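# Four arms set cable runway end onto bracket

## Task

Place the cable runway's far end so it rests securely on the bracket, sitting between the two lugs; then open the gripper and withdraw the arms. It only counts if the runway stays there on its own, without any robot holding it in place.

## Robot and tools

Setup: four identical i2rt Big YAM arms, named arm1, arm2, arm3 and arm4. Each has six revolute joints, a two-finger gripper and a wrist camera. Cameras: arm1_cam_wrist, arm2_cam_wrist, arm3_cam_wrist and arm4_cam_wrist (fisheye, 616x616), plus cam_high, a fixed room camera (896x504). With joints 1 and 6 at 0 and the hand level and pointing forward, the wrist camera sits above the hand and looks toward the fingertips. The hand reaches roughly 1.0 m out from the joint1 axis.

Frames: there is one scene frame, with its origin on the floor and +z up. The hand point is midway between the fingertips. Its z axis runs along the fingers, and the fingers open and close along its y axis. Hand poses are computed from each arm's true foot pose, which is never printed. Camera calibrations (K, distortion, T_world_to_cam) are given per camera. They can be off by a few degrees and millimetres. Wrist camera poses also inherit errors from the reported joint positions.

execute_actions(actions, cameras):
- actions is a list holding either zero or one action object. An empty list only returns state and images.
- The action object is keyed by arm name. Each arm takes a single key, joints, which maps joint names to absolute targets. These are not offsets.
- Joint names and ranges:
  - joint1_rad, -2.879 to 2.879 rad. Base yaw; positive is counter-clockwise seen from above; 0 points the way the foot faces.
  - joint2_rad, 0 to 3.141 rad. Shoulder; 0 has the upper arm pointing back roughly level; increasing lifts it up and then forward.
  - joint3_rad, 0 to 3.019 rad. Elbow; 0 is fully folded; positive opens it.
  - joint4_rad, -1.692 to 1.57 rad. Hand pitch; positive tilts the fingers up.
  - joint5_rad, -1.57 to 1.57 rad. Sideways swing of the hand; positive is toward the arm's right.
  - joint6_rad, -2.094 to 2.094 rad. Hand roll; positive is clockwise viewed from behind the hand.
  - gripper_m, 0 to 0.093 m. Fingertip separation; finger force is about 50 to 62 N per pad.
- Done tolerances are ±0.045, 0.14, 0.09, 0.055, 0.03, 0.035 rad and 0.003 m, in that order.
- You may list any subset of arms and joints. Motions start together but finish independently. Joints run at different speeds, so the hand can sweep a wide path between postures.
- A joint or arm you omit may still be driving toward an earlier target.
- An unknown key or an out-of-range number rejects the entire call, and nothing moves.
- cameras is a list of camera names, or "all". Leaving it out or passing null also gives all cameras. [] gives no images. The pictures line lists the images in order.
- Example: {"arm1": {"joints": {"gripper_m": 0.05}}, "arm2": {"joints": {"joint1_rad": 0.3}}}

wait(seconds): seconds from 0 to 10. It commands nothing new and returns state and images as an empty action would.

zoom_image(camera, region): region is [x0, y0, x1, y1] in pixels of that camera's most recent full image, measured from the top-left corner. It can be at most 504x504 pixels.

read_manual(section): returns only the URDF licence texts ("licences").

finished_scene(scene): pass the current scene's number. It ends the scene for good and reports whether the goal was met. The goal must hold at that point. Replying without any tool call ends everything.

Reading results:
- joint_positions gives the current angles. gripper_m is the sum of the two finger joints.
- Joint torques are raw drive outputs. They are offset, scaled and noisy, nonzero even in free air, and friction can mask or imitate load.
- joint_status tells how each commanded motion ended:
  - "off_target": the joint stopped short and may still be pushing.
  - "contact_stop": the joint now holds where it stopped.
  - "time_out": the joint could not finish. It may keep the target, or a nearby one, and keep pushing toward it, moving on if the way clears.
  - "not_followed": the self-collision check (itself and other arms) withheld that arm's joint targets. A gripper target in the same action still runs. The arm may retry those targets on later actions until you send targets that pass. A "cause:" line often explains why.
- on_its_own lists what the call did not command. Its "held at" value is the target being held, not the actual position.
- To ease a pushing joint, command its reported position. A very small change from the current position may produce no motion. A joint carrying a load will sag.
- If a result reports a stop, later motion calls in the same reply are skipped.

Hazards:
- Arms do not stop on contact; they keep pushing, possibly hard.
- Sustained effort heats motors, including while you are thinking. A MOTOR HOT line appears from 85 °C. At 100 °C an OVER-TEMPERATURE FAULT drops that whole arm and its gripper until they cool. Affected keys then read "limit_stop_at_motor_heat"; resend the targets afterwards.
- A hard press between two robots fails the run, and a hard hit can too. The collision check ignores fingers, gripper housings and wrist cameras, and it may react late. No state line reports contact between robots.
- Do not knock anything out of the work area or onto the floor.
- Avoid drops, slips and slams.
- Loose objects may occasionally get a brief external push.
- While you are composing a reply, the robots keep holding your last command.
- Finish with the gripper open and the arms moved away from the runway.

Each tool is called as a command line: name --argument value for each argument, lists and objects as JSON in quotes; but a table of rows of numbers goes row by row, as --pt "numbers of a row", without its own name.

## Session

execute_actions --actions '[]'

Scene clock: 0.00 s.
Joint torques (N m, as the arm reports them, + toward a larger angle): no reading
arm1.joint_positions: joint1_rad=+0.215 joint2_rad=+0.454 joint3_rad=+1.299 joint4_rad=-1.464 joint5_rad=+0.195 joint6_rad=-0.068 gripper_m=+0.095
arm1.joint_status: not commanded
arm1.hand: x=-0.9776 y=-0.3190 z=+1.3511 quat_wxyz=(-0.382, +0.640, -0.610, -0.268) (m; scene frame)
arm2.joint_positions: joint1_rad=-0.141 joint2_rad=+0.465 joint3_rad=+1.379 joint4_rad=-1.281 joint5_rad=-0.254 joint6_rad=+0.146 gripper_m=+0.094
arm2.joint_status: not commanded
arm2.hand: x=-0.2952 y=+0.3457 z=+1.3980 quat_wxyz=(-0.465, -0.627, -0.528, +0.334) (m; scene frame)
arm3.joint_positions: joint1_rad=+0.278 joint2_rad=+0.579 joint3_rad=+1.444 joint4_rad=-1.276 joint5_rad=+0.095 joint6_rad=-0.255 gripper_m=+0.095
arm3.joint_status: not commanded
arm3.hand: x=+0.5441 y=-0.3368 z=+1.4301 quat_wxyz=(-0.384, +0.744, -0.383, -0.391) (m; scene frame)
arm4.joint_positions: joint1_rad=+0.121 joint2_rad=+0.648 joint3_rad=+1.424 joint4_rad=-1.435 joint5_rad=+0.013 joint6_rad=+0.225 gripper_m=+0.094
arm4.joint_status: not commanded
arm4.hand: x=+1.2628 y=+0.2766 z=+1.3256 quat_wxyz=(-0.369, -0.642, -0.627, +0.241) (m; scene frame)
pictures: arm1_cam_wrist, arm2_cam_wrist, arm3_cam_wrist, arm4_cam_wrist, cam_high
Images, in order (width x height): arm1_cam_wrist 616x616, arm2_cam_wrist 616x616, arm3_cam_wrist 616x616, arm4_cam_wrist 616x616, cam_high 896x504.

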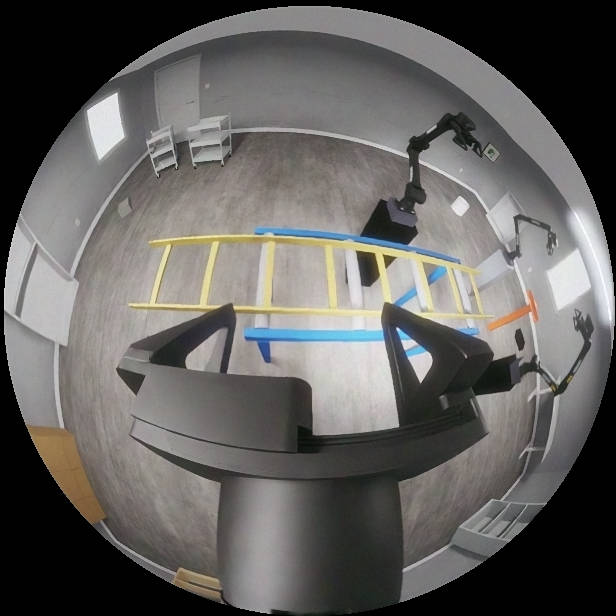

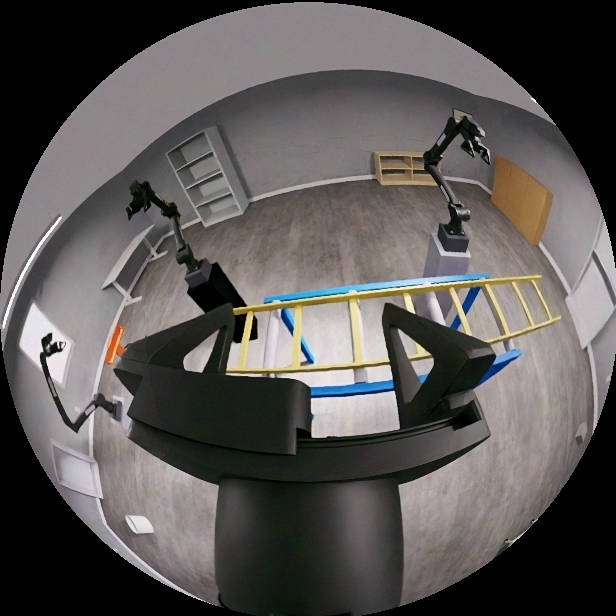

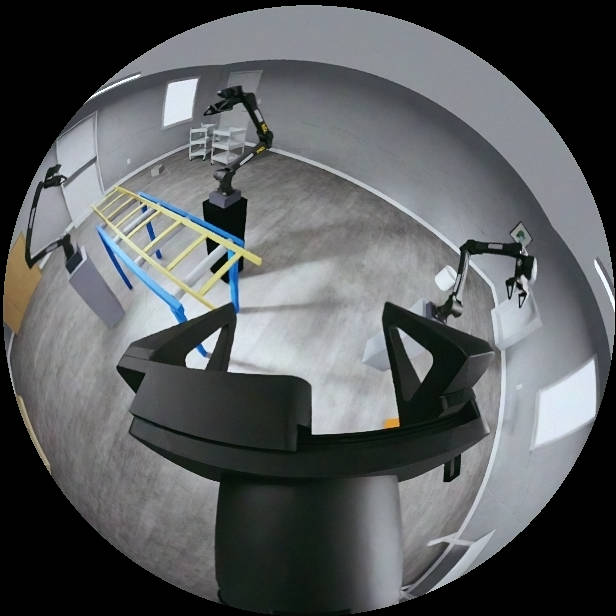

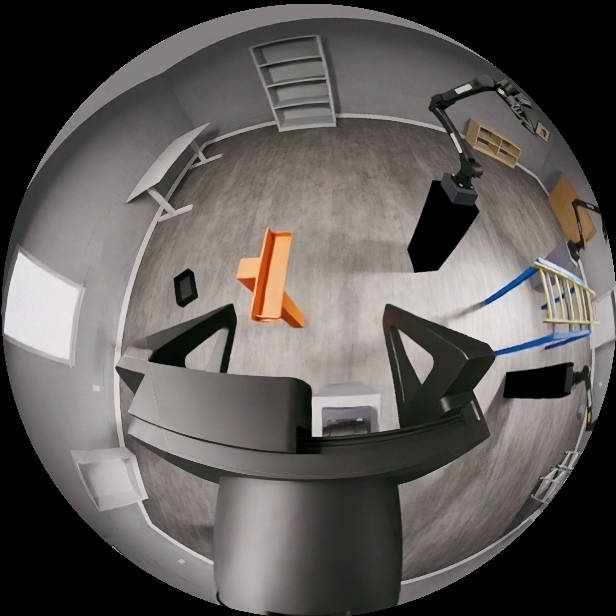

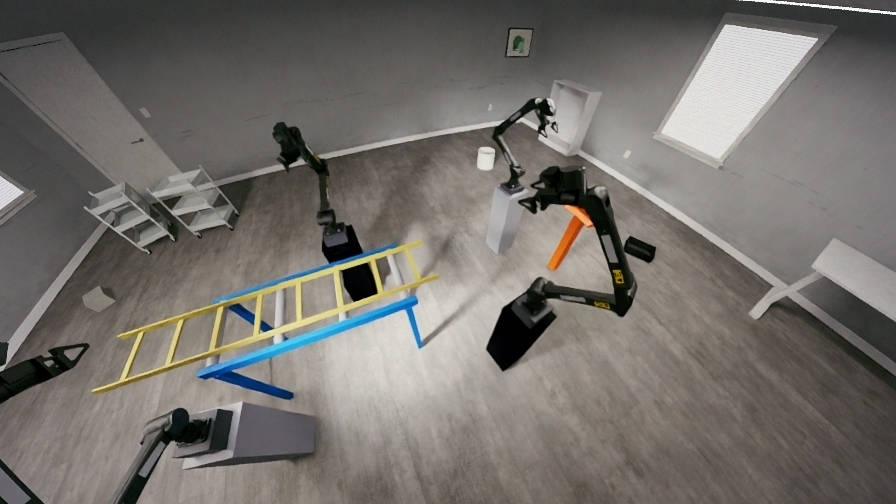

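zoom_image --camera "cam_high" --region '[60, 200, 480, 420]'

zoom_image --camera "arm4_cam_wrist" --region '[210, 210, 340, 340]'

zoom_image --camera "arm1_cam_wrist" --region '[120, 200, 560, 380]'

Region (60, 200, 480, 420) of cam_high's 896x504 image, scaled by 1.200, with more detail than that image has; it fills the top 264 rows of this view, and the rest is white.

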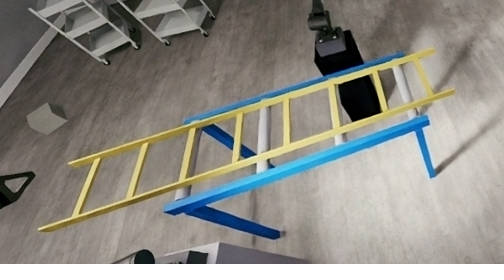

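Region (210, 210, 340, 340) of arm4_cam_wrist's 616x616 image, scaled by 3.877, with more detail than that image has.

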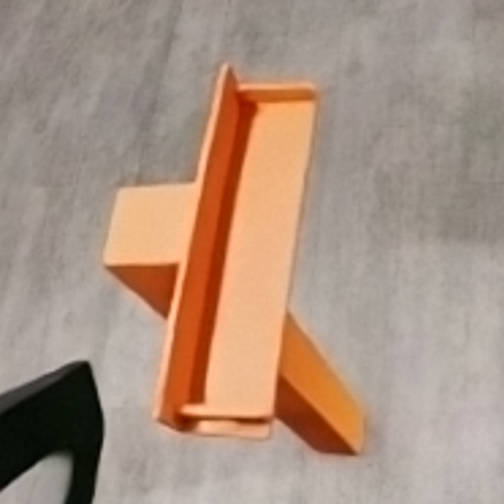

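Region (120, 200, 560, 380) of arm1_cam_wrist's 616x616 image, scaled by 1.145, with more detail than that image has; it fills the top 206 rows of this view, and the rest is white.

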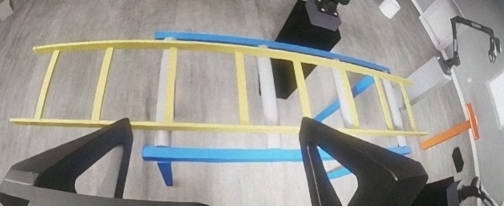

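zoom_image --camera "arm3_cam_wrist" --region '[140, 200, 280, 340]'

zoom_image --camera "cam_high" --region '[340, 220, 460, 320]'

Region (140, 200, 280, 340) of arm3_cam_wrist's 616x616 image, scaled by 3.600, with more detail than that image has.

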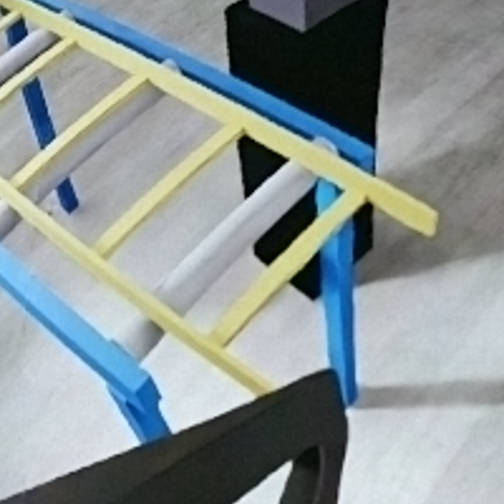

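Region (340, 220, 460, 320) of cam_high's 896x504 image, scaled by 4.200, with more detail than that image has.

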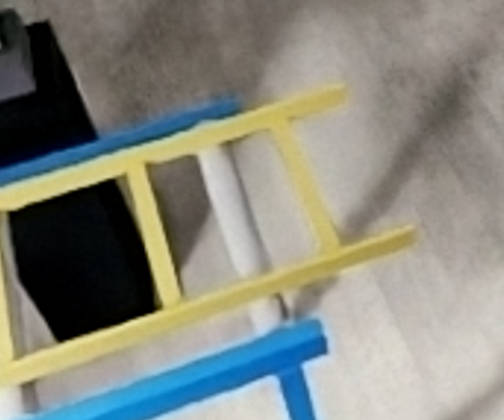

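execute_actions --actions '[{"arm3":{"joints":{"joint1_rad":0.644,"joint2_rad":2.251,"joint3_rad":2.176,"joint4_rad":-1.496,"joint5_rad":0,"joint6_rad":0.81}},"arm4":{"joints":{"joint1_rad":-0.311,"joint2_rad":1.146,"joint3_rad":1.008,"joint4_rad":-1.433,"joint5_rad":0,"joint6_rad":-0.22}}}]' --cameras '["arm3_cam_wrist","arm4_cam_wrist","cam_high"]'

Scene clock: 121.93 s.
Joint torques (N m, as the arm reports them, + toward a larger angle): arm1=[-2.08  4.84 10.87  1.43  0.12 -0.04] | arm2=[-1.52  4.07  8.31  2.16 -0.07 -0.04] | arm3=[  0.56 -26.2   12.77  -0.19  -0.01   0.16] | arm4=[-1.58 -6.5  10.42  0.4   0.04 -0.18]
arm1.joint_positions: joint1_rad=+0.215 joint2_rad=+0.454 joint3_rad=+1.299 joint4_rad=-1.464 joint5_rad=+0.195 joint6_rad=-0.068 gripper_m=+0.095
arm1.joint_status: not commanded
arm1.hand: x=-0.9776 y=-0.3190 z=+1.3511 quat_wxyz=(-0.382, +0.640, -0.610, -0.268) (m; scene frame)
arm2.joint_positions: joint1_rad=-0.141 joint2_rad=+0.465 joint3_rad=+1.379 joint4_rad=-1.281 joint5_rad=-0.254 joint6_rad=+0.146 gripper_m=+0.094
arm2.joint_status: not commanded
arm2.hand: x=-0.2952 y=+0.3457 z=+1.3980 quat_wxyz=(-0.465, -0.627, -0.528, +0.334) (m; scene frame)
arm3.joint_positions: joint1_rad=+0.633 joint2_rad=+2.248 joint3_rad=+2.153 joint4_rad=-1.484 joint5_rad=+0.003 joint6_rad=+0.797 gripper_m=+0.095
arm3.joint_status: all done
arm3.hand: x=+0.1350 y=-0.0483 z=+0.9414 quat_wxyz=(-0.003, +0.701, -0.713, +0.006) (m; scene frame)
arm4.joint_positions: joint1_rad=-0.305 joint2_rad=+1.145 joint3_rad=+0.982 joint4_rad=-1.433 joint5_rad=+0.000 joint6_rad=-0.207 gripper_m=+0.094
arm4.joint_status: all done
arm4.hand: x=+1.1550 y=+0.2090 z=+0.9907 quat_wxyz=(+0.005, -0.710, -0.704, -0.012) (m; scene frame)
pictures: arm3_cam_wrist, arm4_cam_wrist, cam_high
camera_calibration (this result's frames):
arm3_cam_wrist: T_world_to_cam=[[0.999806, -0.0143636, 0.0134554, -0.146398], [-0.0195111, -0.813111, 0.581782, -0.580808], [0.00258428, -0.581932, -0.813233, 0.857273], [0, 0, 0, 1]] pos_world=[0.132822, 0.0245105, 1.03704]
arm4_cam_wrist: T_world_to_cam=[[-0.999746, 0.00549185, -0.0218686, 1.17608], [-0.00869503, 0.800965, 0.598648, -0.743068], [0.0208037, 0.598686, -0.800714, 0.765887], [0, 0, 0, 1]] pos_world=[1.15339, 0.130187, 1.08381]
Images, in order (width x height): arm3_cam_wrist 616x616, arm4_cam_wrist 616x616, cam_high 896x504.

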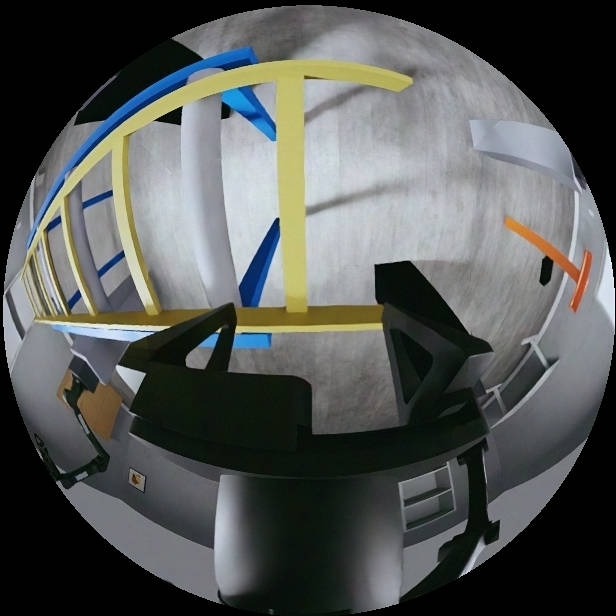

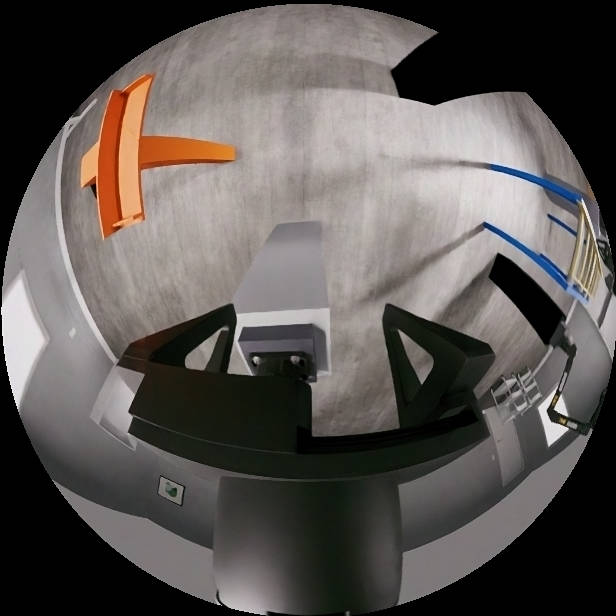

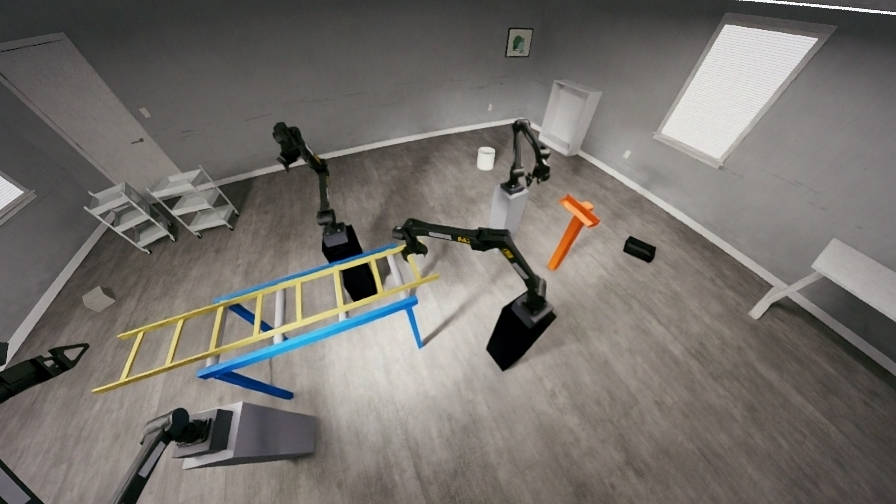

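execute_actions --actions '[{"arm3":{"joints":{"joint1_rad":0.662,"joint2_rad":2.382,"joint3_rad":2.015,"joint4_rad":-1.2,"joint5_rad":0,"joint6_rad":0.82}}}]' --cameras '["arm3_cam_wrist"]'

Scene clock: 143.67 s.
Joint torques (N m, as the arm reports them, + toward a larger angle): arm1=[-2.05  5.   10.85  1.4   0.11 -0.05] | arm2=[-1.55  4.03  8.32  2.18 -0.07 -0.04] | arm3=[  0.56 -27.15  10.89   0.74   0.     0.15] | arm4=[-1.73 -6.65 10.41  0.36  0.05 -0.19]
arm1.joint_positions: joint1_rad=+0.215 joint2_rad=+0.454 joint3_rad=+1.299 joint4_rad=-1.464 joint5_rad=+0.195 joint6_rad=-0.068 gripper_m=+0.095
arm1.joint_status: not commanded
arm1.hand: x=-0.9776 y=-0.3190 z=+1.3511 quat_wxyz=(-0.382, +0.640, -0.610, -0.268) (m; scene frame)
arm2.joint_positions: joint1_rad=-0.141 joint2_rad=+0.465 joint3_rad=+1.379 joint4_rad=-1.281 joint5_rad=-0.254 joint6_rad=+0.146 gripper_m=+0.094
arm2.joint_status: not commanded
arm2.hand: x=-0.2952 y=+0.3457 z=+1.3980 quat_wxyz=(-0.465, -0.627, -0.528, +0.334) (m; scene frame)
arm3.joint_positions: joint1_rad=+0.651 joint2_rad=+2.376 joint3_rad=+2.003 joint4_rad=-1.213 joint5_rad=+0.003 joint6_rad=+0.808 gripper_m=+0.095
arm3.joint_status: all done
arm3.hand: x=+0.1245 y=-0.0548 z=+0.7992 quat_wxyz=(-0.003, +0.703, -0.711, +0.010) (m; scene frame)
arm4.joint_positions: joint1_rad=-0.305 joint2_rad=+1.145 joint3_rad=+0.982 joint4_rad=-1.433 joint5_rad=+0.000 joint6_rad=-0.207 gripper_m=+0.094
arm4.joint_status: not commanded
arm4.hand: x=+1.1550 y=+0.2090 z=+0.9907 quat_wxyz=(+0.005, -0.710, -0.704, -0.012) (m; scene frame)
pictures: arm3_cam_wrist
camera_calibration (this result's frames):
arm3_cam_wrist: T_world_to_cam=[[0.999795, -0.0070482, 0.0189807, -0.138053], [-0.0168359, -0.810147, 0.585985, -0.507133], [0.011247, -0.586185, -0.810099, 0.734053], [0, 0, 0, 1]] pos_world=[0.121231, 0.0184655, 0.894449]
Images, in order (width x height): arm3_cam_wrist 616x616.

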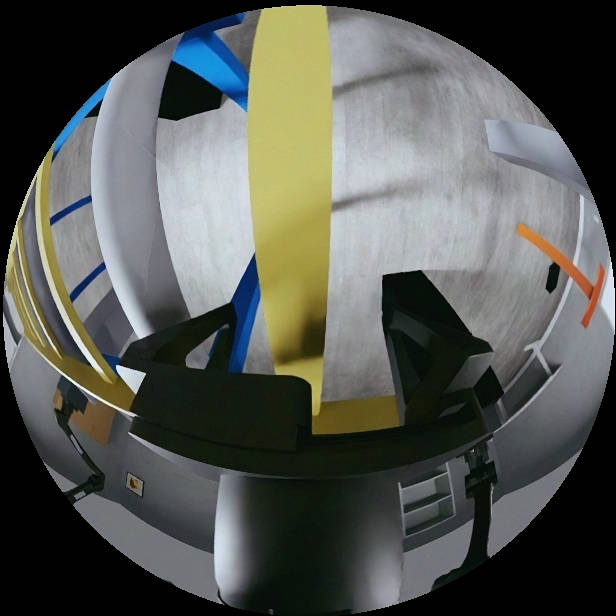

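execute_actions --actions '[{"arm3":{"joints":{"gripper_m":0.0}}}]' --cameras '["arm3_cam_wrist","arm4_cam_wrist","cam_high"]'

zoom_image --camera "arm4_cam_wrist" --region '[60, 60, 250, 250]'

zoom_image --camera "cam_high" --region '[540, 180, 620, 240]'

Scene clock: 154.63 s.
Joint torques (N m, as the arm reports them, + toward a larger angle): arm1=[-2.13  4.86 10.85  1.44  0.12 -0.04] | arm2=[-1.54  4.01  8.31  2.17 -0.08 -0.04] | arm3=[  0.18 -26.96  10.82   0.25   0.2    0.13] | arm4=[-1.46 -6.47 10.39  0.36  0.05 -0.2 ]
arm1.joint_positions: joint1_rad=+0.215 joint2_rad=+0.454 joint3_rad=+1.299 joint4_rad=-1.464 joint5_rad=+0.195 joint6_rad=-0.068 gripper_m=+0.095
arm1.joint_status: not commanded
arm1.hand: x=-0.9776 y=-0.3190 z=+1.3511 quat_wxyz=(-0.382, +0.640, -0.610, -0.268) (m; scene frame)
arm2.joint_positions: joint1_rad=-0.141 joint2_rad=+0.465 joint3_rad=+1.379 joint4_rad=-1.281 joint5_rad=-0.254 joint6_rad=+0.146 gripper_m=+0.094
arm2.joint_status: not commanded
arm2.hand: x=-0.2952 y=+0.3457 z=+1.3980 quat_wxyz=(-0.465, -0.627, -0.528, +0.334) (m; scene frame)
arm3.joint_positions: joint1_rad=+0.655 joint2_rad=+2.376 joint3_rad=+2.004 joint4_rad=-1.199 joint5_rad=-0.002 joint6_rad=+0.810 gripper_m=+0.024
arm3.joint_status: gripper_m off_target (ended at +0.024, target +0.000)
arm3.hand: x=+0.1193 y=-0.0546 z=+0.7996 quat_wxyz=(+0.000, +0.704, -0.710, +0.002) (m; scene frame)
arm4.joint_positions: joint1_rad=-0.305 joint2_rad=+1.145 joint3_rad=+0.982 joint4_rad=-1.433 joint5_rad=+0.000 joint6_rad=-0.207 gripper_m=+0.094
arm4.joint_status: not commanded
arm4.hand: x=+1.1550 y=+0.2090 z=+0.9907 quat_wxyz=(+0.005, -0.710, -0.704, -0.012) (m; scene frame)
pictures: arm3_cam_wrist, arm4_cam_wrist, cam_high
camera_calibration (this result's frames):
arm3_cam_wrist: T_world_to_cam=[[0.999971, -0.0056291, 0.00509026, -0.121759], [-0.00753835, -0.814305, 0.580389, -0.504127], [0.000877951, -0.580411, -0.814324, 0.73944], [0, 0, 0, 1]] pos_world=[0.117306, 0.0179803, 0.895353]
arm4_cam_wrist: T_world_to_cam=[[-0.999746, 0.00549185, -0.0218686, 1.17608], [-0.00869503, 0.800965, 0.598648, -0.743068], [0.0208037, 0.598686, -0.800714, 0.765887], [0, 0, 0, 1]] pos_world=[1.15339, 0.130187, 1.08381]
Images, in order (width x height): arm3_cam_wrist 616x616, arm4_cam_wrist 616x616, cam_high 896x504.

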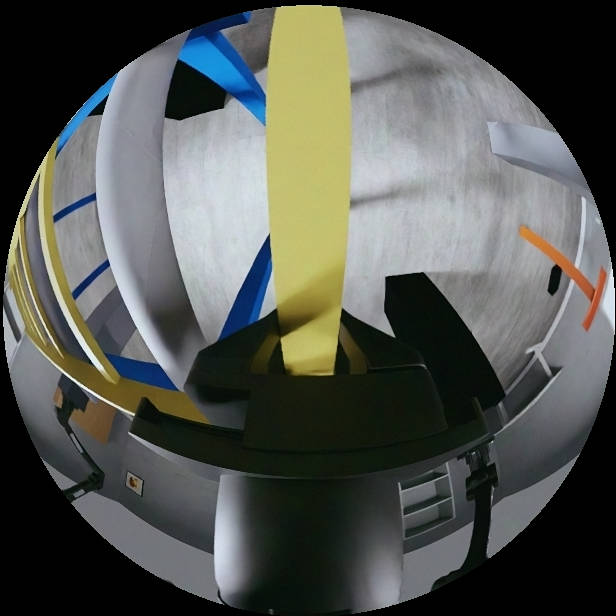

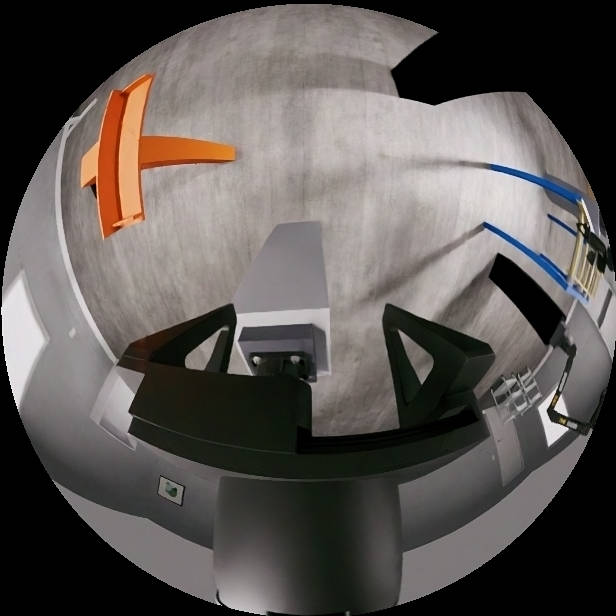

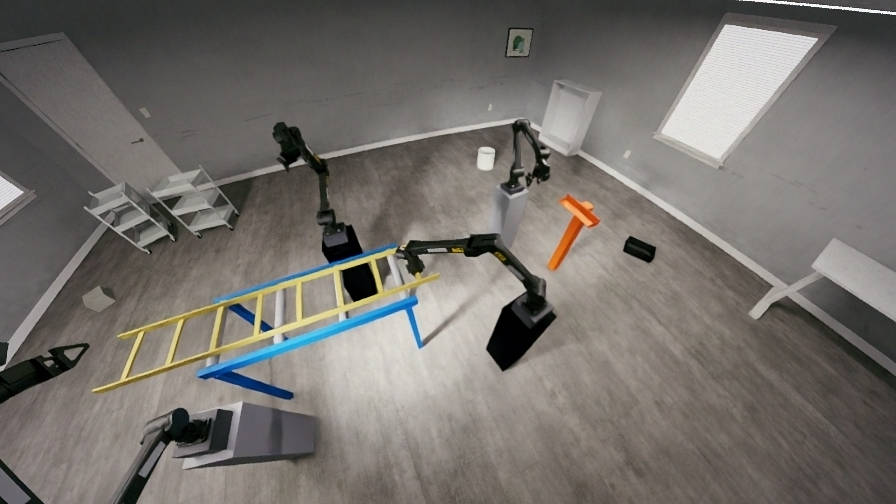

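Region (60, 60, 250, 250) of arm4_cam_wrist's 616x616 image, scaled by 2.653, with more detail than that image has.

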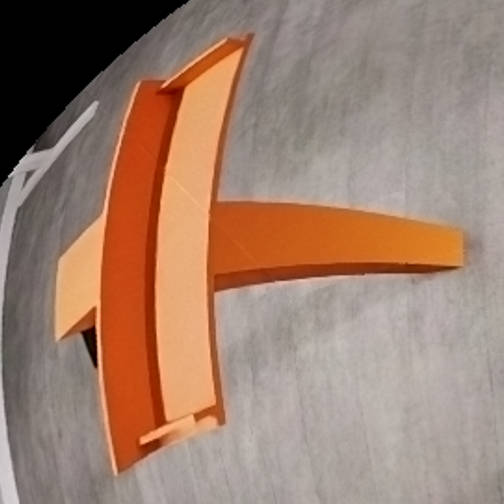

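Region (540, 180, 620, 240) of cam_high's 896x504 image, scaled by 6.300, with more detail than that image has; it fills the top 378 rows of this view, and the rest is white.

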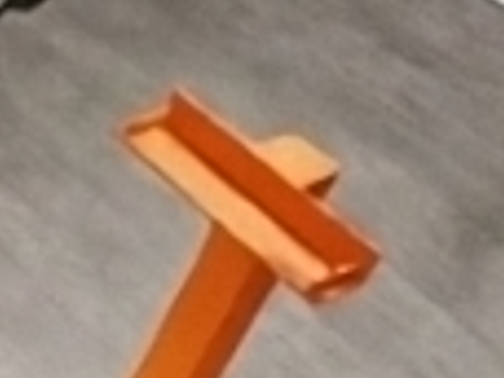

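execute_actions --actions '[{"arm3":{"joints":{"joint1_rad":0.55,"joint2_rad":2.197,"joint3_rad":1.69,"joint4_rad":-1.05,"joint5_rad":0,"joint6_rad":0.71}}}]' --cameras '[]'

execute_actions --actions '[{"arm3":{"joints":{"joint1_rad":0.435,"joint2_rad":2.071,"joint3_rad":1.463,"joint4_rad":-0.95,"joint5_rad":0,"joint6_rad":0.595}}}]' --cameras '["arm3_cam_wrist","cam_high"]'

Scene clock: 177.43 s.
Joint torques (N m, as the arm reports them, + toward a larger angle): arm1=[-2.11  4.97 10.83  1.37  0.11 -0.04] | arm2=[-1.52  4.08  8.32  2.19 -0.07 -0.05] | arm3=[  0.65 -24.91  11.35   0.35   0.19   0.18] | arm4=[-1.49 -6.8  10.4   0.39  0.05 -0.19]
arm1.joint_positions: joint1_rad=+0.215 joint2_rad=+0.454 joint3_rad=+1.299 joint4_rad=-1.464 joint5_rad=+0.195 joint6_rad=-0.068 gripper_m=+0.095
arm1.joint_status: not commanded
arm1.hand: x=-0.9776 y=-0.3190 z=+1.3511 quat_wxyz=(-0.382, +0.640, -0.610, -0.268) (m; scene frame)
arm2.joint_positions: joint1_rad=-0.141 joint2_rad=+0.465 joint3_rad=+1.379 joint4_rad=-1.281 joint5_rad=-0.254 joint6_rad=+0.146 gripper_m=+0.094
arm2.joint_status: not commanded
arm2.hand: x=-0.2952 y=+0.3457 z=+1.3980 quat_wxyz=(-0.465, -0.627, -0.528, +0.334) (m; scene frame)
arm3.joint_positions: joint1_rad=+0.538 joint2_rad=+2.202 joint3_rad=+1.664 joint4_rad=-1.053 joint5_rad=-0.002 joint6_rad=+0.694 gripper_m=+0.024
arm3.joint_status: all done
arm3.hand: x=+0.2262 y=-0.0570 z=+0.7958 quat_wxyz=(+0.001, +0.704, -0.711, +0.012) (m; scene frame)
arm4.joint_positions: joint1_rad=-0.305 joint2_rad=+1.145 joint3_rad=+0.982 joint4_rad=-1.433 joint5_rad=+0.000 joint6_rad=-0.207 gripper_m=+0.094
arm4.joint_status: not commanded
arm4.hand: x=+1.1550 y=+0.2090 z=+0.9907 quat_wxyz=(+0.005, -0.710, -0.704, -0.012) (m; scene frame)
pictures: none
No camera images: the call's "cameras" was empty. Leave "cameras" out to get every camera's image.

Scene clock: 178.87 s.
Joint torques (N m, as the arm reports them, + toward a larger angle): arm1=[-2.08  4.7  10.87  1.41  0.12 -0.04] | arm2=[-1.55  4.    8.32  2.18 -0.07 -0.04] | arm3=[  1.11 -23.29  10.25   0.13   0.01   0.22] | arm4=[-1.73 -6.43 10.47  0.34  0.04 -0.2 ]
arm1.joint_positions: joint1_rad=+0.215 joint2_rad=+0.454 joint3_rad=+1.299 joint4_rad=-1.464 joint5_rad=+0.195 joint6_rad=-0.068 gripper_m=+0.095
arm1.joint_status: not commanded
arm1.hand: x=-0.9776 y=-0.3190 z=+1.3511 quat_wxyz=(-0.382, +0.640, -0.610, -0.268) (m; scene frame)
arm2.joint_positions: joint1_rad=-0.141 joint2_rad=+0.465 joint3_rad=+1.379 joint4_rad=-1.281 joint5_rad=-0.254 joint6_rad=+0.146 gripper_m=+0.094
arm2.joint_status: not commanded
arm2.hand: x=-0.2952 y=+0.3457 z=+1.3980 quat_wxyz=(-0.465, -0.627, -0.528, +0.334) (m; scene frame)
arm3.joint_positions: joint1_rad=+0.417 joint2_rad=+2.084 joint3_rad=+1.443 joint4_rad=-0.946 joint5_rad=+0.002 joint6_rad=+0.574 gripper_m=+0.024
arm3.joint_status: all done
arm3.hand: x=+0.3172 y=-0.0586 z=+0.7939 quat_wxyz=(+0.000, +0.703, -0.711, +0.010) (m; scene frame)
arm4.joint_positions: joint1_rad=-0.305 joint2_rad=+1.145 joint3_rad=+0.982 joint4_rad=-1.433 joint5_rad=+0.000 joint6_rad=-0.207 gripper_m=+0.094
arm4.joint_status: not commanded
arm4.hand: x=+1.1550 y=+0.2090 z=+0.9907 quat_wxyz=(+0.005, -0.710, -0.704, -0.012) (m; scene frame)
pictures: arm3_cam_wrist, cam_high
camera_calibration (this result's frames):
arm3_cam_wrist: T_world_to_cam=[[0.999838, -0.00703941, 0.0165637, -0.328763], [-0.015451, -0.807686, 0.589411, -0.506919], [0.00922915, -0.589571, -0.807663, 0.723879], [0, 0, 0, 1]] pos_world=[0.314196, 0.0150329, 0.88888]
Images, in order (width x height): arm3_cam_wrist 616x616, cam_high 896x504.

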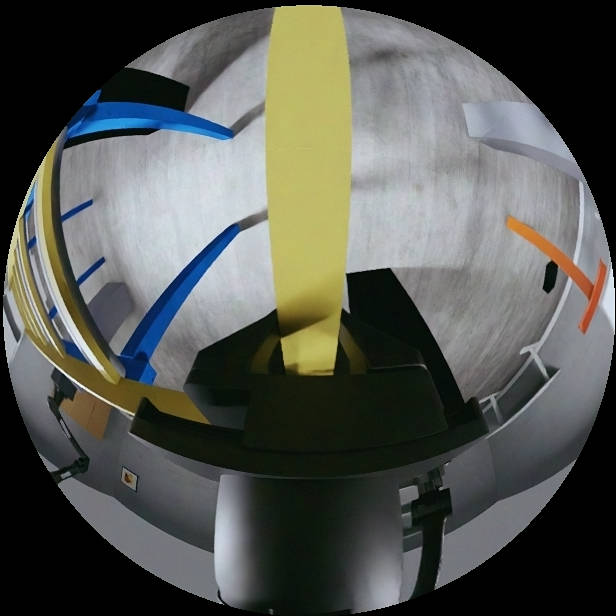

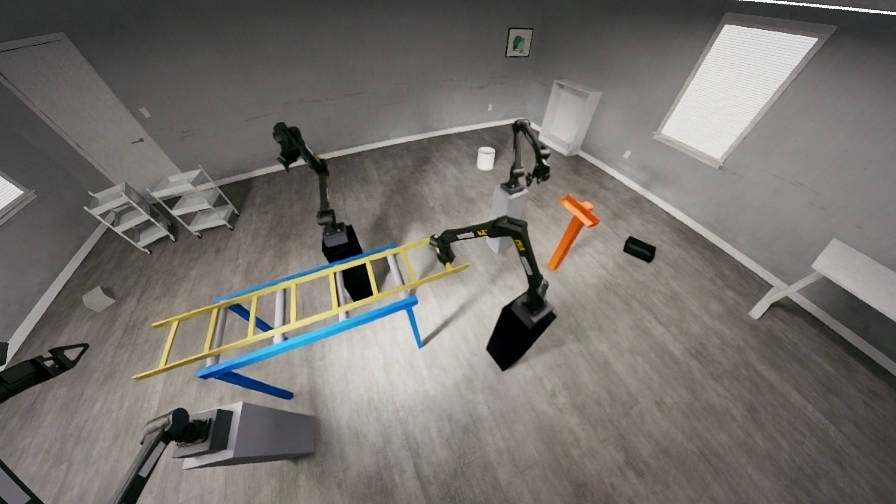

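execute_actions --actions '[{"arm3":{"joints":{"joint1_rad":0.156,"joint2_rad":1.915,"joint3_rad":1.19,"joint4_rad":-0.825,"joint5_rad":0,"joint6_rad":0.312}}}]' --cameras '[]'

execute_actions --actions '[{"arm3":{"joints":{"joint1_rad":-0.151,"joint2_rad":1.862,"joint3_rad":1.10,"joint4_rad":-0.789,"joint5_rad":0,"joint6_rad":0.005}}}]' --cameras '[]'

execute_actions --actions '[{"arm3":{"joints":{"joint1_rad":-0.483,"joint2_rad":1.90,"joint3_rad":1.175,"joint4_rad":-0.817,"joint5_rad":0,"joint6_rad":-0.328}}}]' --cameras '["arm3_cam_wrist","arm4_cam_wrist","cam_high"]'

Scene clock: 195.97 s.
Joint torques (N m, as the arm reports them, + toward a larger angle): arm1=[-2.17  4.95 10.83  1.42  0.12 -0.04] | arm2=[-1.56  4.06  8.32  2.2  -0.07 -0.04] | arm3=[ -0.31 -20.37   9.66  -0.18  -0.15   0.  ] | arm4=[-1.55 -6.63 10.42  0.41  0.04 -0.2 ]
arm1.joint_positions: joint1_rad=+0.215 joint2_rad=+0.454 joint3_rad=+1.299 joint4_rad=-1.464 joint5_rad=+0.195 joint6_rad=-0.068 gripper_m=+0.095
arm1.joint_status: not commanded
arm1.hand: x=-0.9776 y=-0.3190 z=+1.3511 quat_wxyz=(-0.382, +0.640, -0.610, -0.268) (m; scene frame)
arm2.joint_positions: joint1_rad=-0.141 joint2_rad=+0.465 joint3_rad=+1.379 joint4_rad=-1.281 joint5_rad=-0.254 joint6_rad=+0.146 gripper_m=+0.094
arm2.joint_status: not commanded
arm2.hand: x=-0.2952 y=+0.3457 z=+1.3980 quat_wxyz=(-0.465, -0.627, -0.528, +0.334) (m; scene frame)
arm3.joint_positions: joint1_rad=+0.156 joint2_rad=+1.934 joint3_rad=+1.166 joint4_rad=-0.812 joint5_rad=+0.006 joint6_rad=+0.319 gripper_m=+0.024
arm3.joint_status: all done
arm3.hand: x=+0.4752 y=-0.0696 z=+0.7911 quat_wxyz=(-0.002, +0.701, -0.713, +0.008) (m; scene frame)
arm4.joint_positions: joint1_rad=-0.305 joint2_rad=+1.145 joint3_rad=+0.982 joint4_rad=-1.433 joint5_rad=+0.000 joint6_rad=-0.207 gripper_m=+0.094
arm4.joint_status: not commanded
arm4.hand: x=+1.1550 y=+0.2090 z=+0.9907 quat_wxyz=(+0.005, -0.710, -0.704, -0.012) (m; scene frame)
pictures: none
No camera images: the call's "cameras" was empty. Leave "cameras" out to get every camera's image.

Scene clock: 197.93 s.
Joint torques (N m, as the arm reports them, + toward a larger angle): arm1=[-1.9   4.79 10.84  1.39  0.12 -0.05] | arm2=[-1.51  4.1   8.31  2.18 -0.07 -0.04] | arm3=[ -1.21 -20.51   8.26  -0.12   0.03  -0.09] | arm4=[-1.63 -6.37 10.46  0.39  0.05 -0.2 ]
arm1.joint_positions: joint1_rad=+0.215 joint2_rad=+0.454 joint3_rad=+1.299 joint4_rad=-1.464 joint5_rad=+0.195 joint6_rad=-0.068 gripper_m=+0.095
arm1.joint_status: not commanded
arm1.hand: x=-0.9776 y=-0.3190 z=+1.3511 quat_wxyz=(-0.382, +0.640, -0.610, -0.268) (m; scene frame)
arm2.joint_positions: joint1_rad=-0.141 joint2_rad=+0.465 joint3_rad=+1.379 joint4_rad=-1.281 joint5_rad=-0.254 joint6_rad=+0.146 gripper_m=+0.094
arm2.joint_status: not commanded
arm2.hand: x=-0.2952 y=+0.3457 z=+1.3980 quat_wxyz=(-0.465, -0.627, -0.528, +0.334) (m; scene frame)
arm3.joint_positions: joint1_rad=-0.139 joint2_rad=+1.893 joint3_rad=+1.089 joint4_rad=-0.777 joint5_rad=+0.001 joint6_rad=+0.023 gripper_m=+0.024
arm3.joint_status: all done
arm3.hand: x=+0.6175 y=-0.0718 z=+0.7897 quat_wxyz=(+0.003, +0.701, -0.713, +0.006) (m; scene frame)
arm4.joint_positions: joint1_rad=-0.305 joint2_rad=+1.145 joint3_rad=+0.982 joint4_rad=-1.433 joint5_rad=+0.000 joint6_rad=-0.207 gripper_m=+0.094
arm4.joint_status: not commanded
arm4.hand: x=+1.1550 y=+0.2090 z=+0.9907 quat_wxyz=(+0.005, -0.710, -0.704, -0.012) (m; scene frame)
pictures: none
No camera images: the call's "cameras" was empty. Leave "cameras" out to get every camera's image.

Scene clock: 199.87 s.
Joint torques (N m, as the arm reports them, + toward a larger angle): arm1=[-2.34  4.81 10.87  1.42  0.11 -0.04] | arm2=[-1.56  4.07  8.31  2.17 -0.07 -0.05] | arm3=[ -0.59 -20.41  10.45   0.01  -0.08  -0.07] | arm4=[-1.42 -6.44 10.44  0.41  0.05 -0.21]
arm1.joint_positions: joint1_rad=+0.215 joint2_rad=+0.454 joint3_rad=+1.299 joint4_rad=-1.464 joint5_rad=+0.195 joint6_rad=-0.068 gripper_m=+0.095
arm1.joint_status: not commanded
arm1.hand: x=-0.9776 y=-0.3190 z=+1.3511 quat_wxyz=(-0.382, +0.640, -0.610, -0.268) (m; scene frame)
arm2.joint_positions: joint1_rad=-0.141 joint2_rad=+0.465 joint3_rad=+1.379 joint4_rad=-1.281 joint5_rad=-0.254 joint6_rad=+0.146 gripper_m=+0.094
arm2.joint_status: not commanded
arm2.hand: x=-0.2952 y=+0.3457 z=+1.3980 quat_wxyz=(-0.465, -0.627, -0.528, +0.334) (m; scene frame)
arm3.joint_positions: joint1_rad=-0.480 joint2_rad=+1.924 joint3_rad=+1.142 joint4_rad=-0.810 joint5_rad=+0.002 joint6_rad=-0.313 gripper_m=+0.024
arm3.joint_status: all done
arm3.hand: x=+0.7790 y=-0.0847 z=+0.7910 quat_wxyz=(+0.008, +0.700, -0.714, +0.008) (m; scene frame)
arm4.joint_positions: joint1_rad=-0.305 joint2_rad=+1.145 joint3_rad=+0.982 joint4_rad=-1.433 joint5_rad=+0.000 joint6_rad=-0.207 gripper_m=+0.094
arm4.joint_status: not commanded
arm4.hand: x=+1.1550 y=+0.2090 z=+0.9907 quat_wxyz=(+0.005, -0.710, -0.704, -0.012) (m; scene frame)
pictures: arm3_cam_wrist, arm4_cam_wrist, cam_high
camera_calibration (this result's frames):
arm3_cam_wrist: T_world_to_cam=[[0.999846, -0.0174533, 0.00161942, -0.77971], [-0.0149836, -0.803097, 0.59566, -0.523996], [-0.00909566, -0.595593, -0.803235, 0.712119], [0, 0, 0, 1]] pos_world=[0.778216, -0.0102946, 0.885385]
arm4_cam_wrist: T_world_to_cam=[[-0.999746, 0.00549185, -0.0218686, 1.17608], [-0.00869503, 0.800965, 0.598648, -0.743068], [0.0208037, 0.598686, -0.800714, 0.765887], [0, 0, 0, 1]] pos_world=[1.15339, 0.130187, 1.08381]
Images, in order (width x height): arm3_cam_wrist 616x616, arm4_cam_wrist 616x616, cam_high 896x504.

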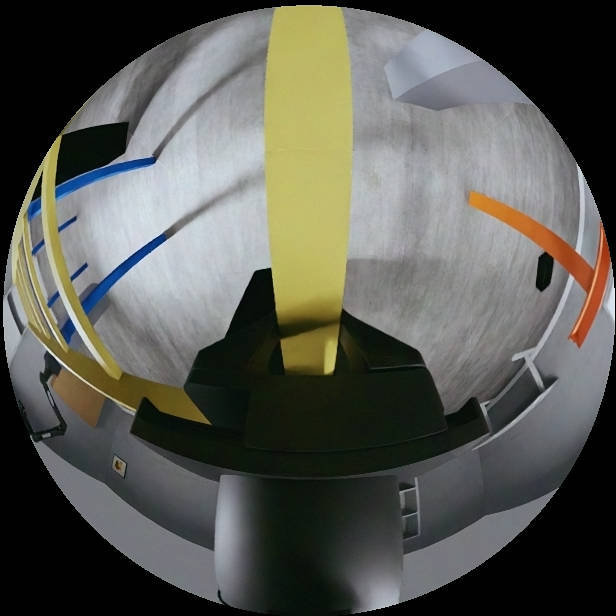

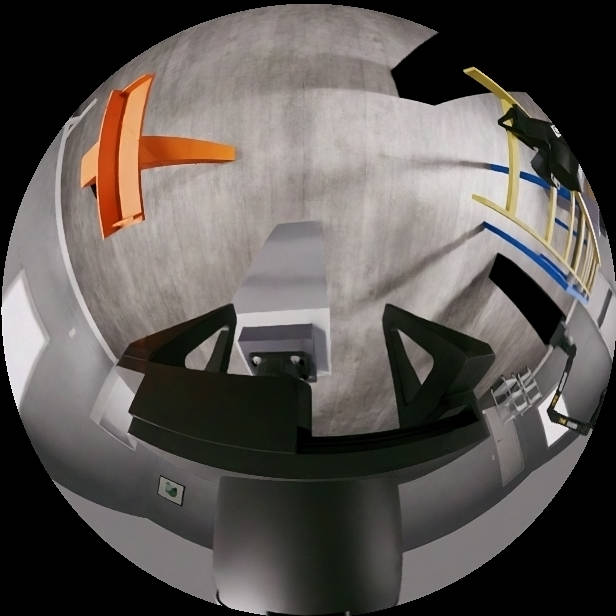

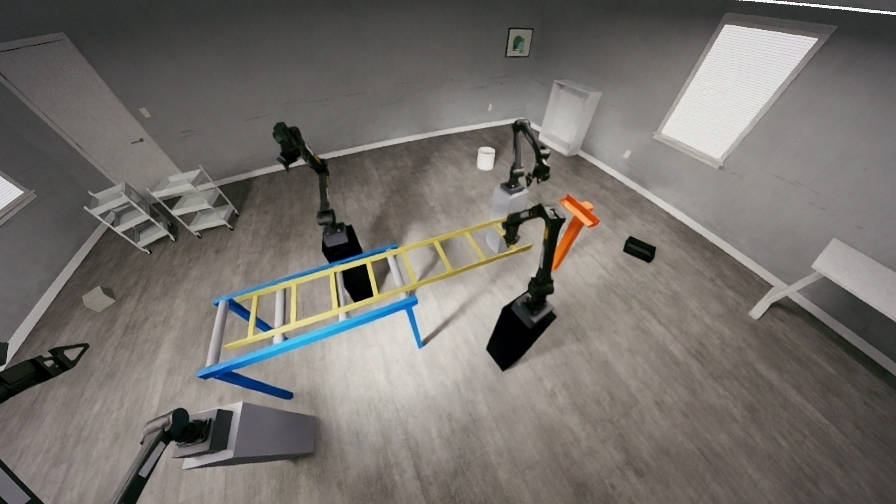

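execute_actions --actions '[{"arm3":{"joints":{"joint1_rad":-0.733,"joint2_rad":2.005,"joint3_rad":1.38,"joint4_rad":-0.9,"joint5_rad":0,"joint6_rad":-0.568}},"arm4":{"joints":{"joint1_rad":-0.78,"joint6_rad":-0.67}}}]' --cameras '[]'

execute_actions --actions '[{"arm3":{"joints":{"joint1_rad":-0.882,"joint2_rad":2.14,"joint3_rad":1.64,"joint4_rad":-1.015,"joint5_rad":0,"joint6_rad":-0.717}}}]' --cameras '[]'

execute_actions --actions '[{"arm4":{"joints":{"joint1_rad":-0.78,"joint2_rad":2.128,"joint3_rad":2.03,"joint4_rad":-1.45,"joint5_rad":0,"joint6_rad":-0.67}}}]' --cameras '["arm3_cam_wrist","arm4_cam_wrist","cam_high"]'

Scene clock: 230.73 s.
Joint torques (N m, as the arm reports them, + toward a larger angle): arm1=[-2.2   4.93 10.84  1.4   0.12 -0.04] | arm2=[-1.54  4.04  8.31  2.17 -0.07 -0.04] | arm3=[  0.05 -23.16  12.12   0.17  -0.27   0.05] | arm4=[-1.69 -6.83 10.42  0.29 -0.01 -0.19]
arm1.joint_positions: joint1_rad=+0.215 joint2_rad=+0.454 joint3_rad=+1.299 joint4_rad=-1.464 joint5_rad=+0.195 joint6_rad=-0.068 gripper_m=+0.095
arm1.joint_status: not commanded
arm1.hand: x=-0.9776 y=-0.3190 z=+1.3511 quat_wxyz=(-0.382, +0.640, -0.610, -0.268) (m; scene frame)
arm2.joint_positions: joint1_rad=-0.141 joint2_rad=+0.465 joint3_rad=+1.379 joint4_rad=-1.281 joint5_rad=-0.254 joint6_rad=+0.146 gripper_m=+0.094
arm2.joint_status: not commanded
arm2.hand: x=-0.2952 y=+0.3457 z=+1.3980 quat_wxyz=(-0.465, -0.627, -0.528, +0.334) (m; scene frame)
arm3.joint_positions: joint1_rad=-0.738 joint2_rad=+2.032 joint3_rad=+1.336 joint4_rad=-0.897 joint5_rad=+0.006 joint6_rad=-0.568 gripper_m=+0.024
arm3.joint_status: all done
arm3.hand: x=+0.9219 y=-0.0938 z=+0.7930 quat_wxyz=(+0.009, +0.699, -0.715, +0.007) (m; scene frame)
arm4.joint_positions: joint1_rad=-0.772 joint2_rad=+1.145 joint3_rad=+0.982 joint4_rad=-1.433 joint5_rad=+0.000 joint6_rad=-0.657 gripper_m=+0.094
arm4.joint_status: all done
arm4.hand: x=+1.0309 y=+0.2691 z=+0.9902 quat_wxyz=(+0.000, -0.716, -0.698, -0.014) (m; scene frame)
pictures: none
No camera images: the call's "cameras" was empty. Leave "cameras" out to get every camera's image.

Scene clock: 232.33 s.
Joint torques (N m, as the arm reports them, + toward a larger angle): arm1=[-2.2   4.85 10.83  1.42  0.12 -0.04] | arm2=[-1.51  4.08  8.29  2.17 -0.07 -0.05] | arm3=[  1.37 -28.72  13.17  -0.1   -0.39   0.15] | arm4=[-1.85 -6.36 10.46  0.35  0.   -0.19]
arm1.joint_positions: joint1_rad=+0.215 joint2_rad=+0.454 joint3_rad=+1.299 joint4_rad=-1.464 joint5_rad=+0.195 joint6_rad=-0.068 gripper_m=+0.095
arm1.joint_status: not commanded
arm1.hand: x=-0.9776 y=-0.3190 z=+1.3511 quat_wxyz=(-0.382, +0.640, -0.610, -0.268) (m; scene frame)
arm2.joint_positions: joint1_rad=-0.141 joint2_rad=+0.465 joint3_rad=+1.379 joint4_rad=-1.281 joint5_rad=-0.254 joint6_rad=+0.146 gripper_m=+0.094
arm2.joint_status: not commanded
arm2.hand: x=-0.2952 y=+0.3457 z=+1.3980 quat_wxyz=(-0.465, -0.627, -0.528, +0.334) (m; scene frame)
arm3.joint_positions: joint1_rad=-0.907 joint2_rad=+2.189 joint3_rad=+1.590 joint4_rad=-1.004 joint5_rad=+0.009 joint6_rad=-0.730 gripper_m=+0.024
arm3.joint_status: all done
arm3.hand: x=+1.0380 y=-0.1035 z=+0.7836 quat_wxyz=(+0.015, +0.696, -0.718, +0.007) (m; scene frame)
arm4.joint_positions: joint1_rad=-0.772 joint2_rad=+1.145 joint3_rad=+0.982 joint4_rad=-1.433 joint5_rad=+0.000 joint6_rad=-0.657 gripper_m=+0.094
arm4.joint_status: not commanded
arm4.hand: x=+1.0309 y=+0.2691 z=+0.9902 quat_wxyz=(+0.000, -0.716, -0.698, -0.014) (m; scene frame)
pictures: none
No camera images: the call's "cameras" was empty. Leave "cameras" out to get every camera's image.

Scene clock: 234.03 s.
Joint torques (N m, as the arm reports them, + toward a larger angle): arm1=[-2.14  4.71 10.83  1.42  0.11 -0.06] | arm2=[-1.59  4.09  8.3   2.18 -0.07 -0.05] | arm3=[  1.53 -28.37  13.2   -0.14  -0.39   0.15] | arm4=[ -1.72 -25.5   11.44   0.3    0.01  -0.18]
arm1.joint_positions: joint1_rad=+0.215 joint2_rad=+0.454 joint3_rad=+1.299 joint4_rad=-1.464 joint5_rad=+0.195 joint6_rad=-0.068 gripper_m=+0.095
arm1.joint_status: not commanded
arm1.hand: x=-0.9776 y=-0.3190 z=+1.3511 quat_wxyz=(-0.382, +0.640, -0.610, -0.268) (m; scene frame)
arm2.joint_positions: joint1_rad=-0.141 joint2_rad=+0.465 joint3_rad=+1.379 joint4_rad=-1.281 joint5_rad=-0.254 joint6_rad=+0.146 gripper_m=+0.094
arm2.joint_status: not commanded
arm2.hand: x=-0.2952 y=+0.3457 z=+1.3980 quat_wxyz=(-0.465, -0.627, -0.528, +0.334) (m; scene frame)
arm3.joint_positions: joint1_rad=-0.907 joint2_rad=+2.189 joint3_rad=+1.590 joint4_rad=-1.004 joint5_rad=+0.009 joint6_rad=-0.730 gripper_m=+0.024
arm3.joint_status: not commanded
arm3.hand: x=+1.0380 y=-0.1035 z=+0.7836 quat_wxyz=(+0.015, +0.696, -0.718, +0.007) (m; scene frame)
arm4.joint_positions: joint1_rad=-0.772 joint2_rad=+2.128 joint3_rad=+1.990 joint4_rad=-1.448 joint5_rad=+0.000 joint6_rad=-0.659 gripper_m=+0.094
arm4.joint_status: all done
arm4.hand: x=+0.8063 y=-0.0074 z=+0.9111 quat_wxyz=(-0.001, -0.716, -0.698, -0.009) (m; scene frame)
pictures: arm3_cam_wrist, arm4_cam_wrist, cam_high
camera_calibration (this result's frames):
arm3_cam_wrist: T_world_to_cam=[[0.999591, -0.0270565, -0.00925141, -1.03122], [-0.016017, -0.797818, 0.602685, -0.53473], [-0.0236875, -0.602291, -0.797925, 0.7077], [0, 0, 0, 1]] pos_world=[1.03899, -0.0282776, 0.877426]
arm4_cam_wrist: T_world_to_cam=[[-0.99944, 0.0209605, -0.0260749, 0.830629], [0.00159554, 0.808377, 0.588664, -0.524266], [0.033417, 0.588293, -0.807957, 0.835278], [0, 0, 0, 1]] pos_world=[0.803088, -0.0849938, 1.00514]
Images, in order (width x height): arm3_cam_wrist 616x616, arm4_cam_wrist 616x616, cam_high 896x504.

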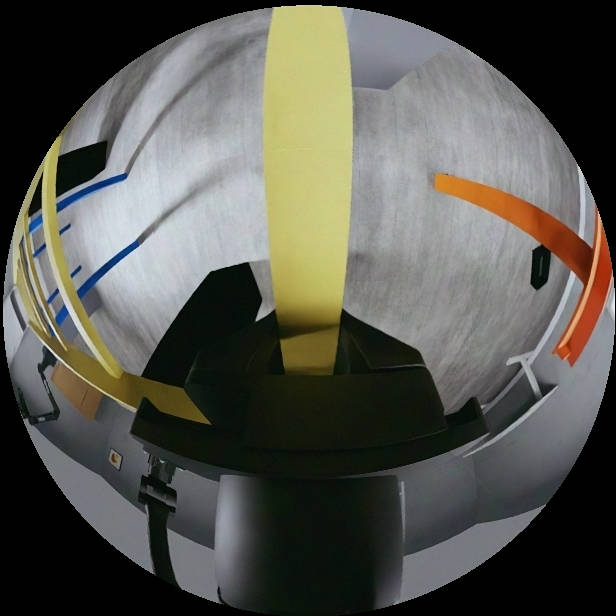

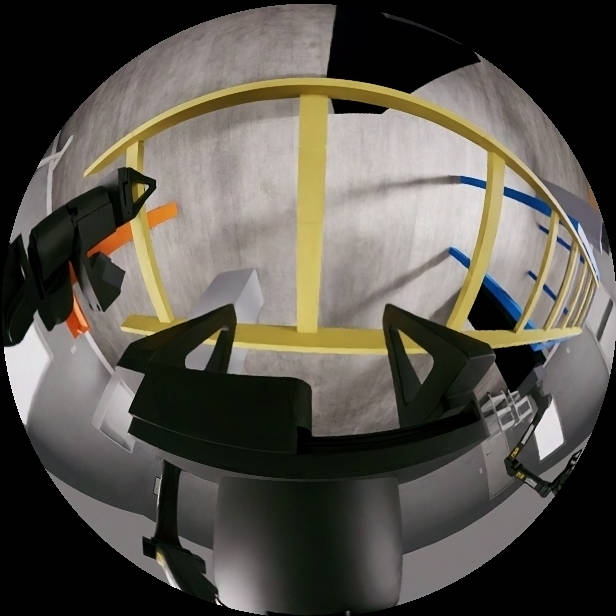

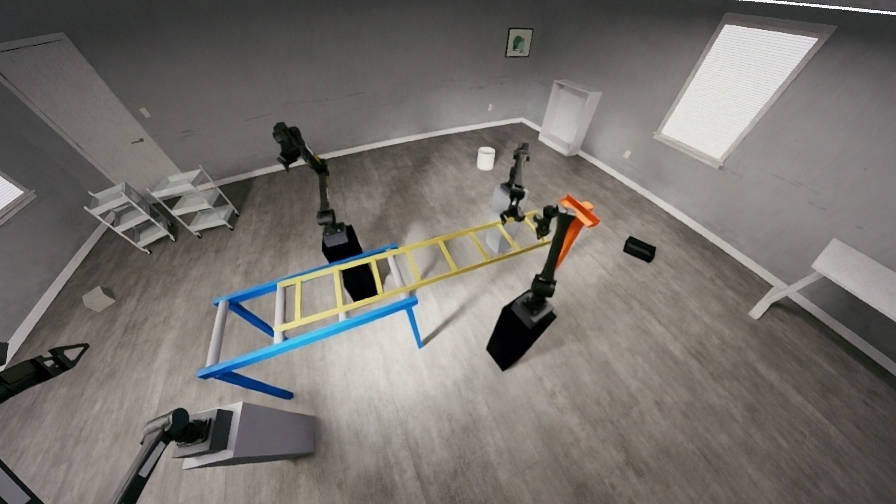

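execute_actions --actions '[{"arm4":{"joints":{"joint1_rad":-0.78,"joint2_rad":2.236,"joint3_rad":1.83,"joint4_rad":-1.14,"joint5_rad":0,"joint6_rad":-0.64}}}]' --cameras '["arm4_cam_wrist"]'

Scene clock: 253.57 s.
Joint torques (N m, as the arm reports them, + toward a larger angle): arm1=[-2.14  4.94 10.85  1.4   0.12 -0.05] | arm2=[-1.55  4.06  8.3   2.18 -0.07 -0.05] | arm3=[  1.53 -28.4   13.19  -0.16  -0.38   0.15] | arm4=[ -1.8  -25.77   8.98   0.74   0.01   0.07]
arm1.joint_positions: joint1_rad=+0.215 joint2_rad=+0.454 joint3_rad=+1.299 joint4_rad=-1.464 joint5_rad=+0.195 joint6_rad=-0.068 gripper_m=+0.095
arm1.joint_status: not commanded
arm1.hand: x=-0.9776 y=-0.3190 z=+1.3511 quat_wxyz=(-0.382, +0.640, -0.610, -0.268) (m; scene frame)
arm2.joint_positions: joint1_rad=-0.141 joint2_rad=+0.465 joint3_rad=+1.379 joint4_rad=-1.281 joint5_rad=-0.254 joint6_rad=+0.146 gripper_m=+0.094
arm2.joint_status: not commanded
arm2.hand: x=-0.2952 y=+0.3457 z=+1.3980 quat_wxyz=(-0.465, -0.627, -0.528, +0.334) (m; scene frame)
arm3.joint_positions: joint1_rad=-0.907 joint2_rad=+2.189 joint3_rad=+1.590 joint4_rad=-1.004 joint5_rad=+0.009 joint6_rad=-0.730 gripper_m=+0.024
arm3.joint_status: not commanded
arm3.hand: x=+1.0380 y=-0.1035 z=+0.7836 quat_wxyz=(+0.015, +0.696, -0.718, +0.007) (m; scene frame)
arm4.joint_positions: joint1_rad=-0.772 joint2_rad=+2.240 joint3_rad=+1.814 joint4_rad=-1.150 joint5_rad=+0.000 joint6_rad=-0.653 gripper_m=+0.094
arm4.joint_status: all done
arm4.hand: x=+0.8055 y=-0.0091 z=+0.7754 quat_wxyz=(-0.001, -0.718, -0.696, -0.004) (m; scene frame)
pictures: arm4_cam_wrist
camera_calibration (this result's frames):
arm4_cam_wrist: T_world_to_cam=[[-0.999443, 0.0269093, -0.0197212, 0.821388], [0.0104008, 0.81298, 0.582199, -0.445066], [0.0316995, 0.58167, -0.812807, 0.731785], [0, 0, 0, 1]] pos_world=[0.802362, -0.0859313, 0.870116]
Images, in order (width x height): arm4_cam_wrist 616x616.

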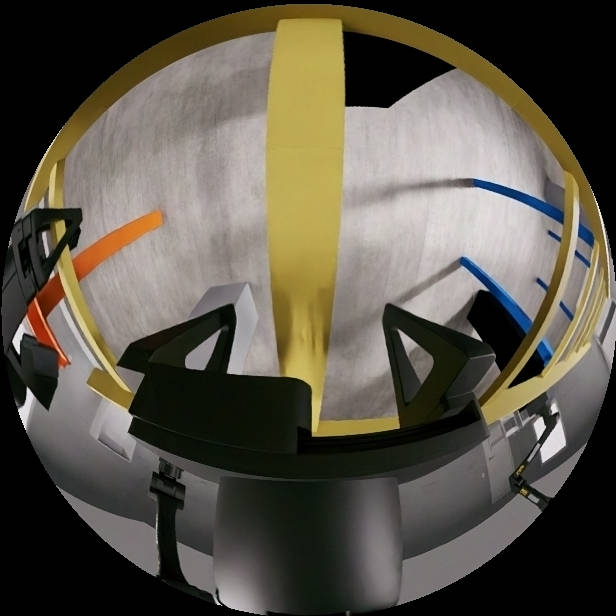

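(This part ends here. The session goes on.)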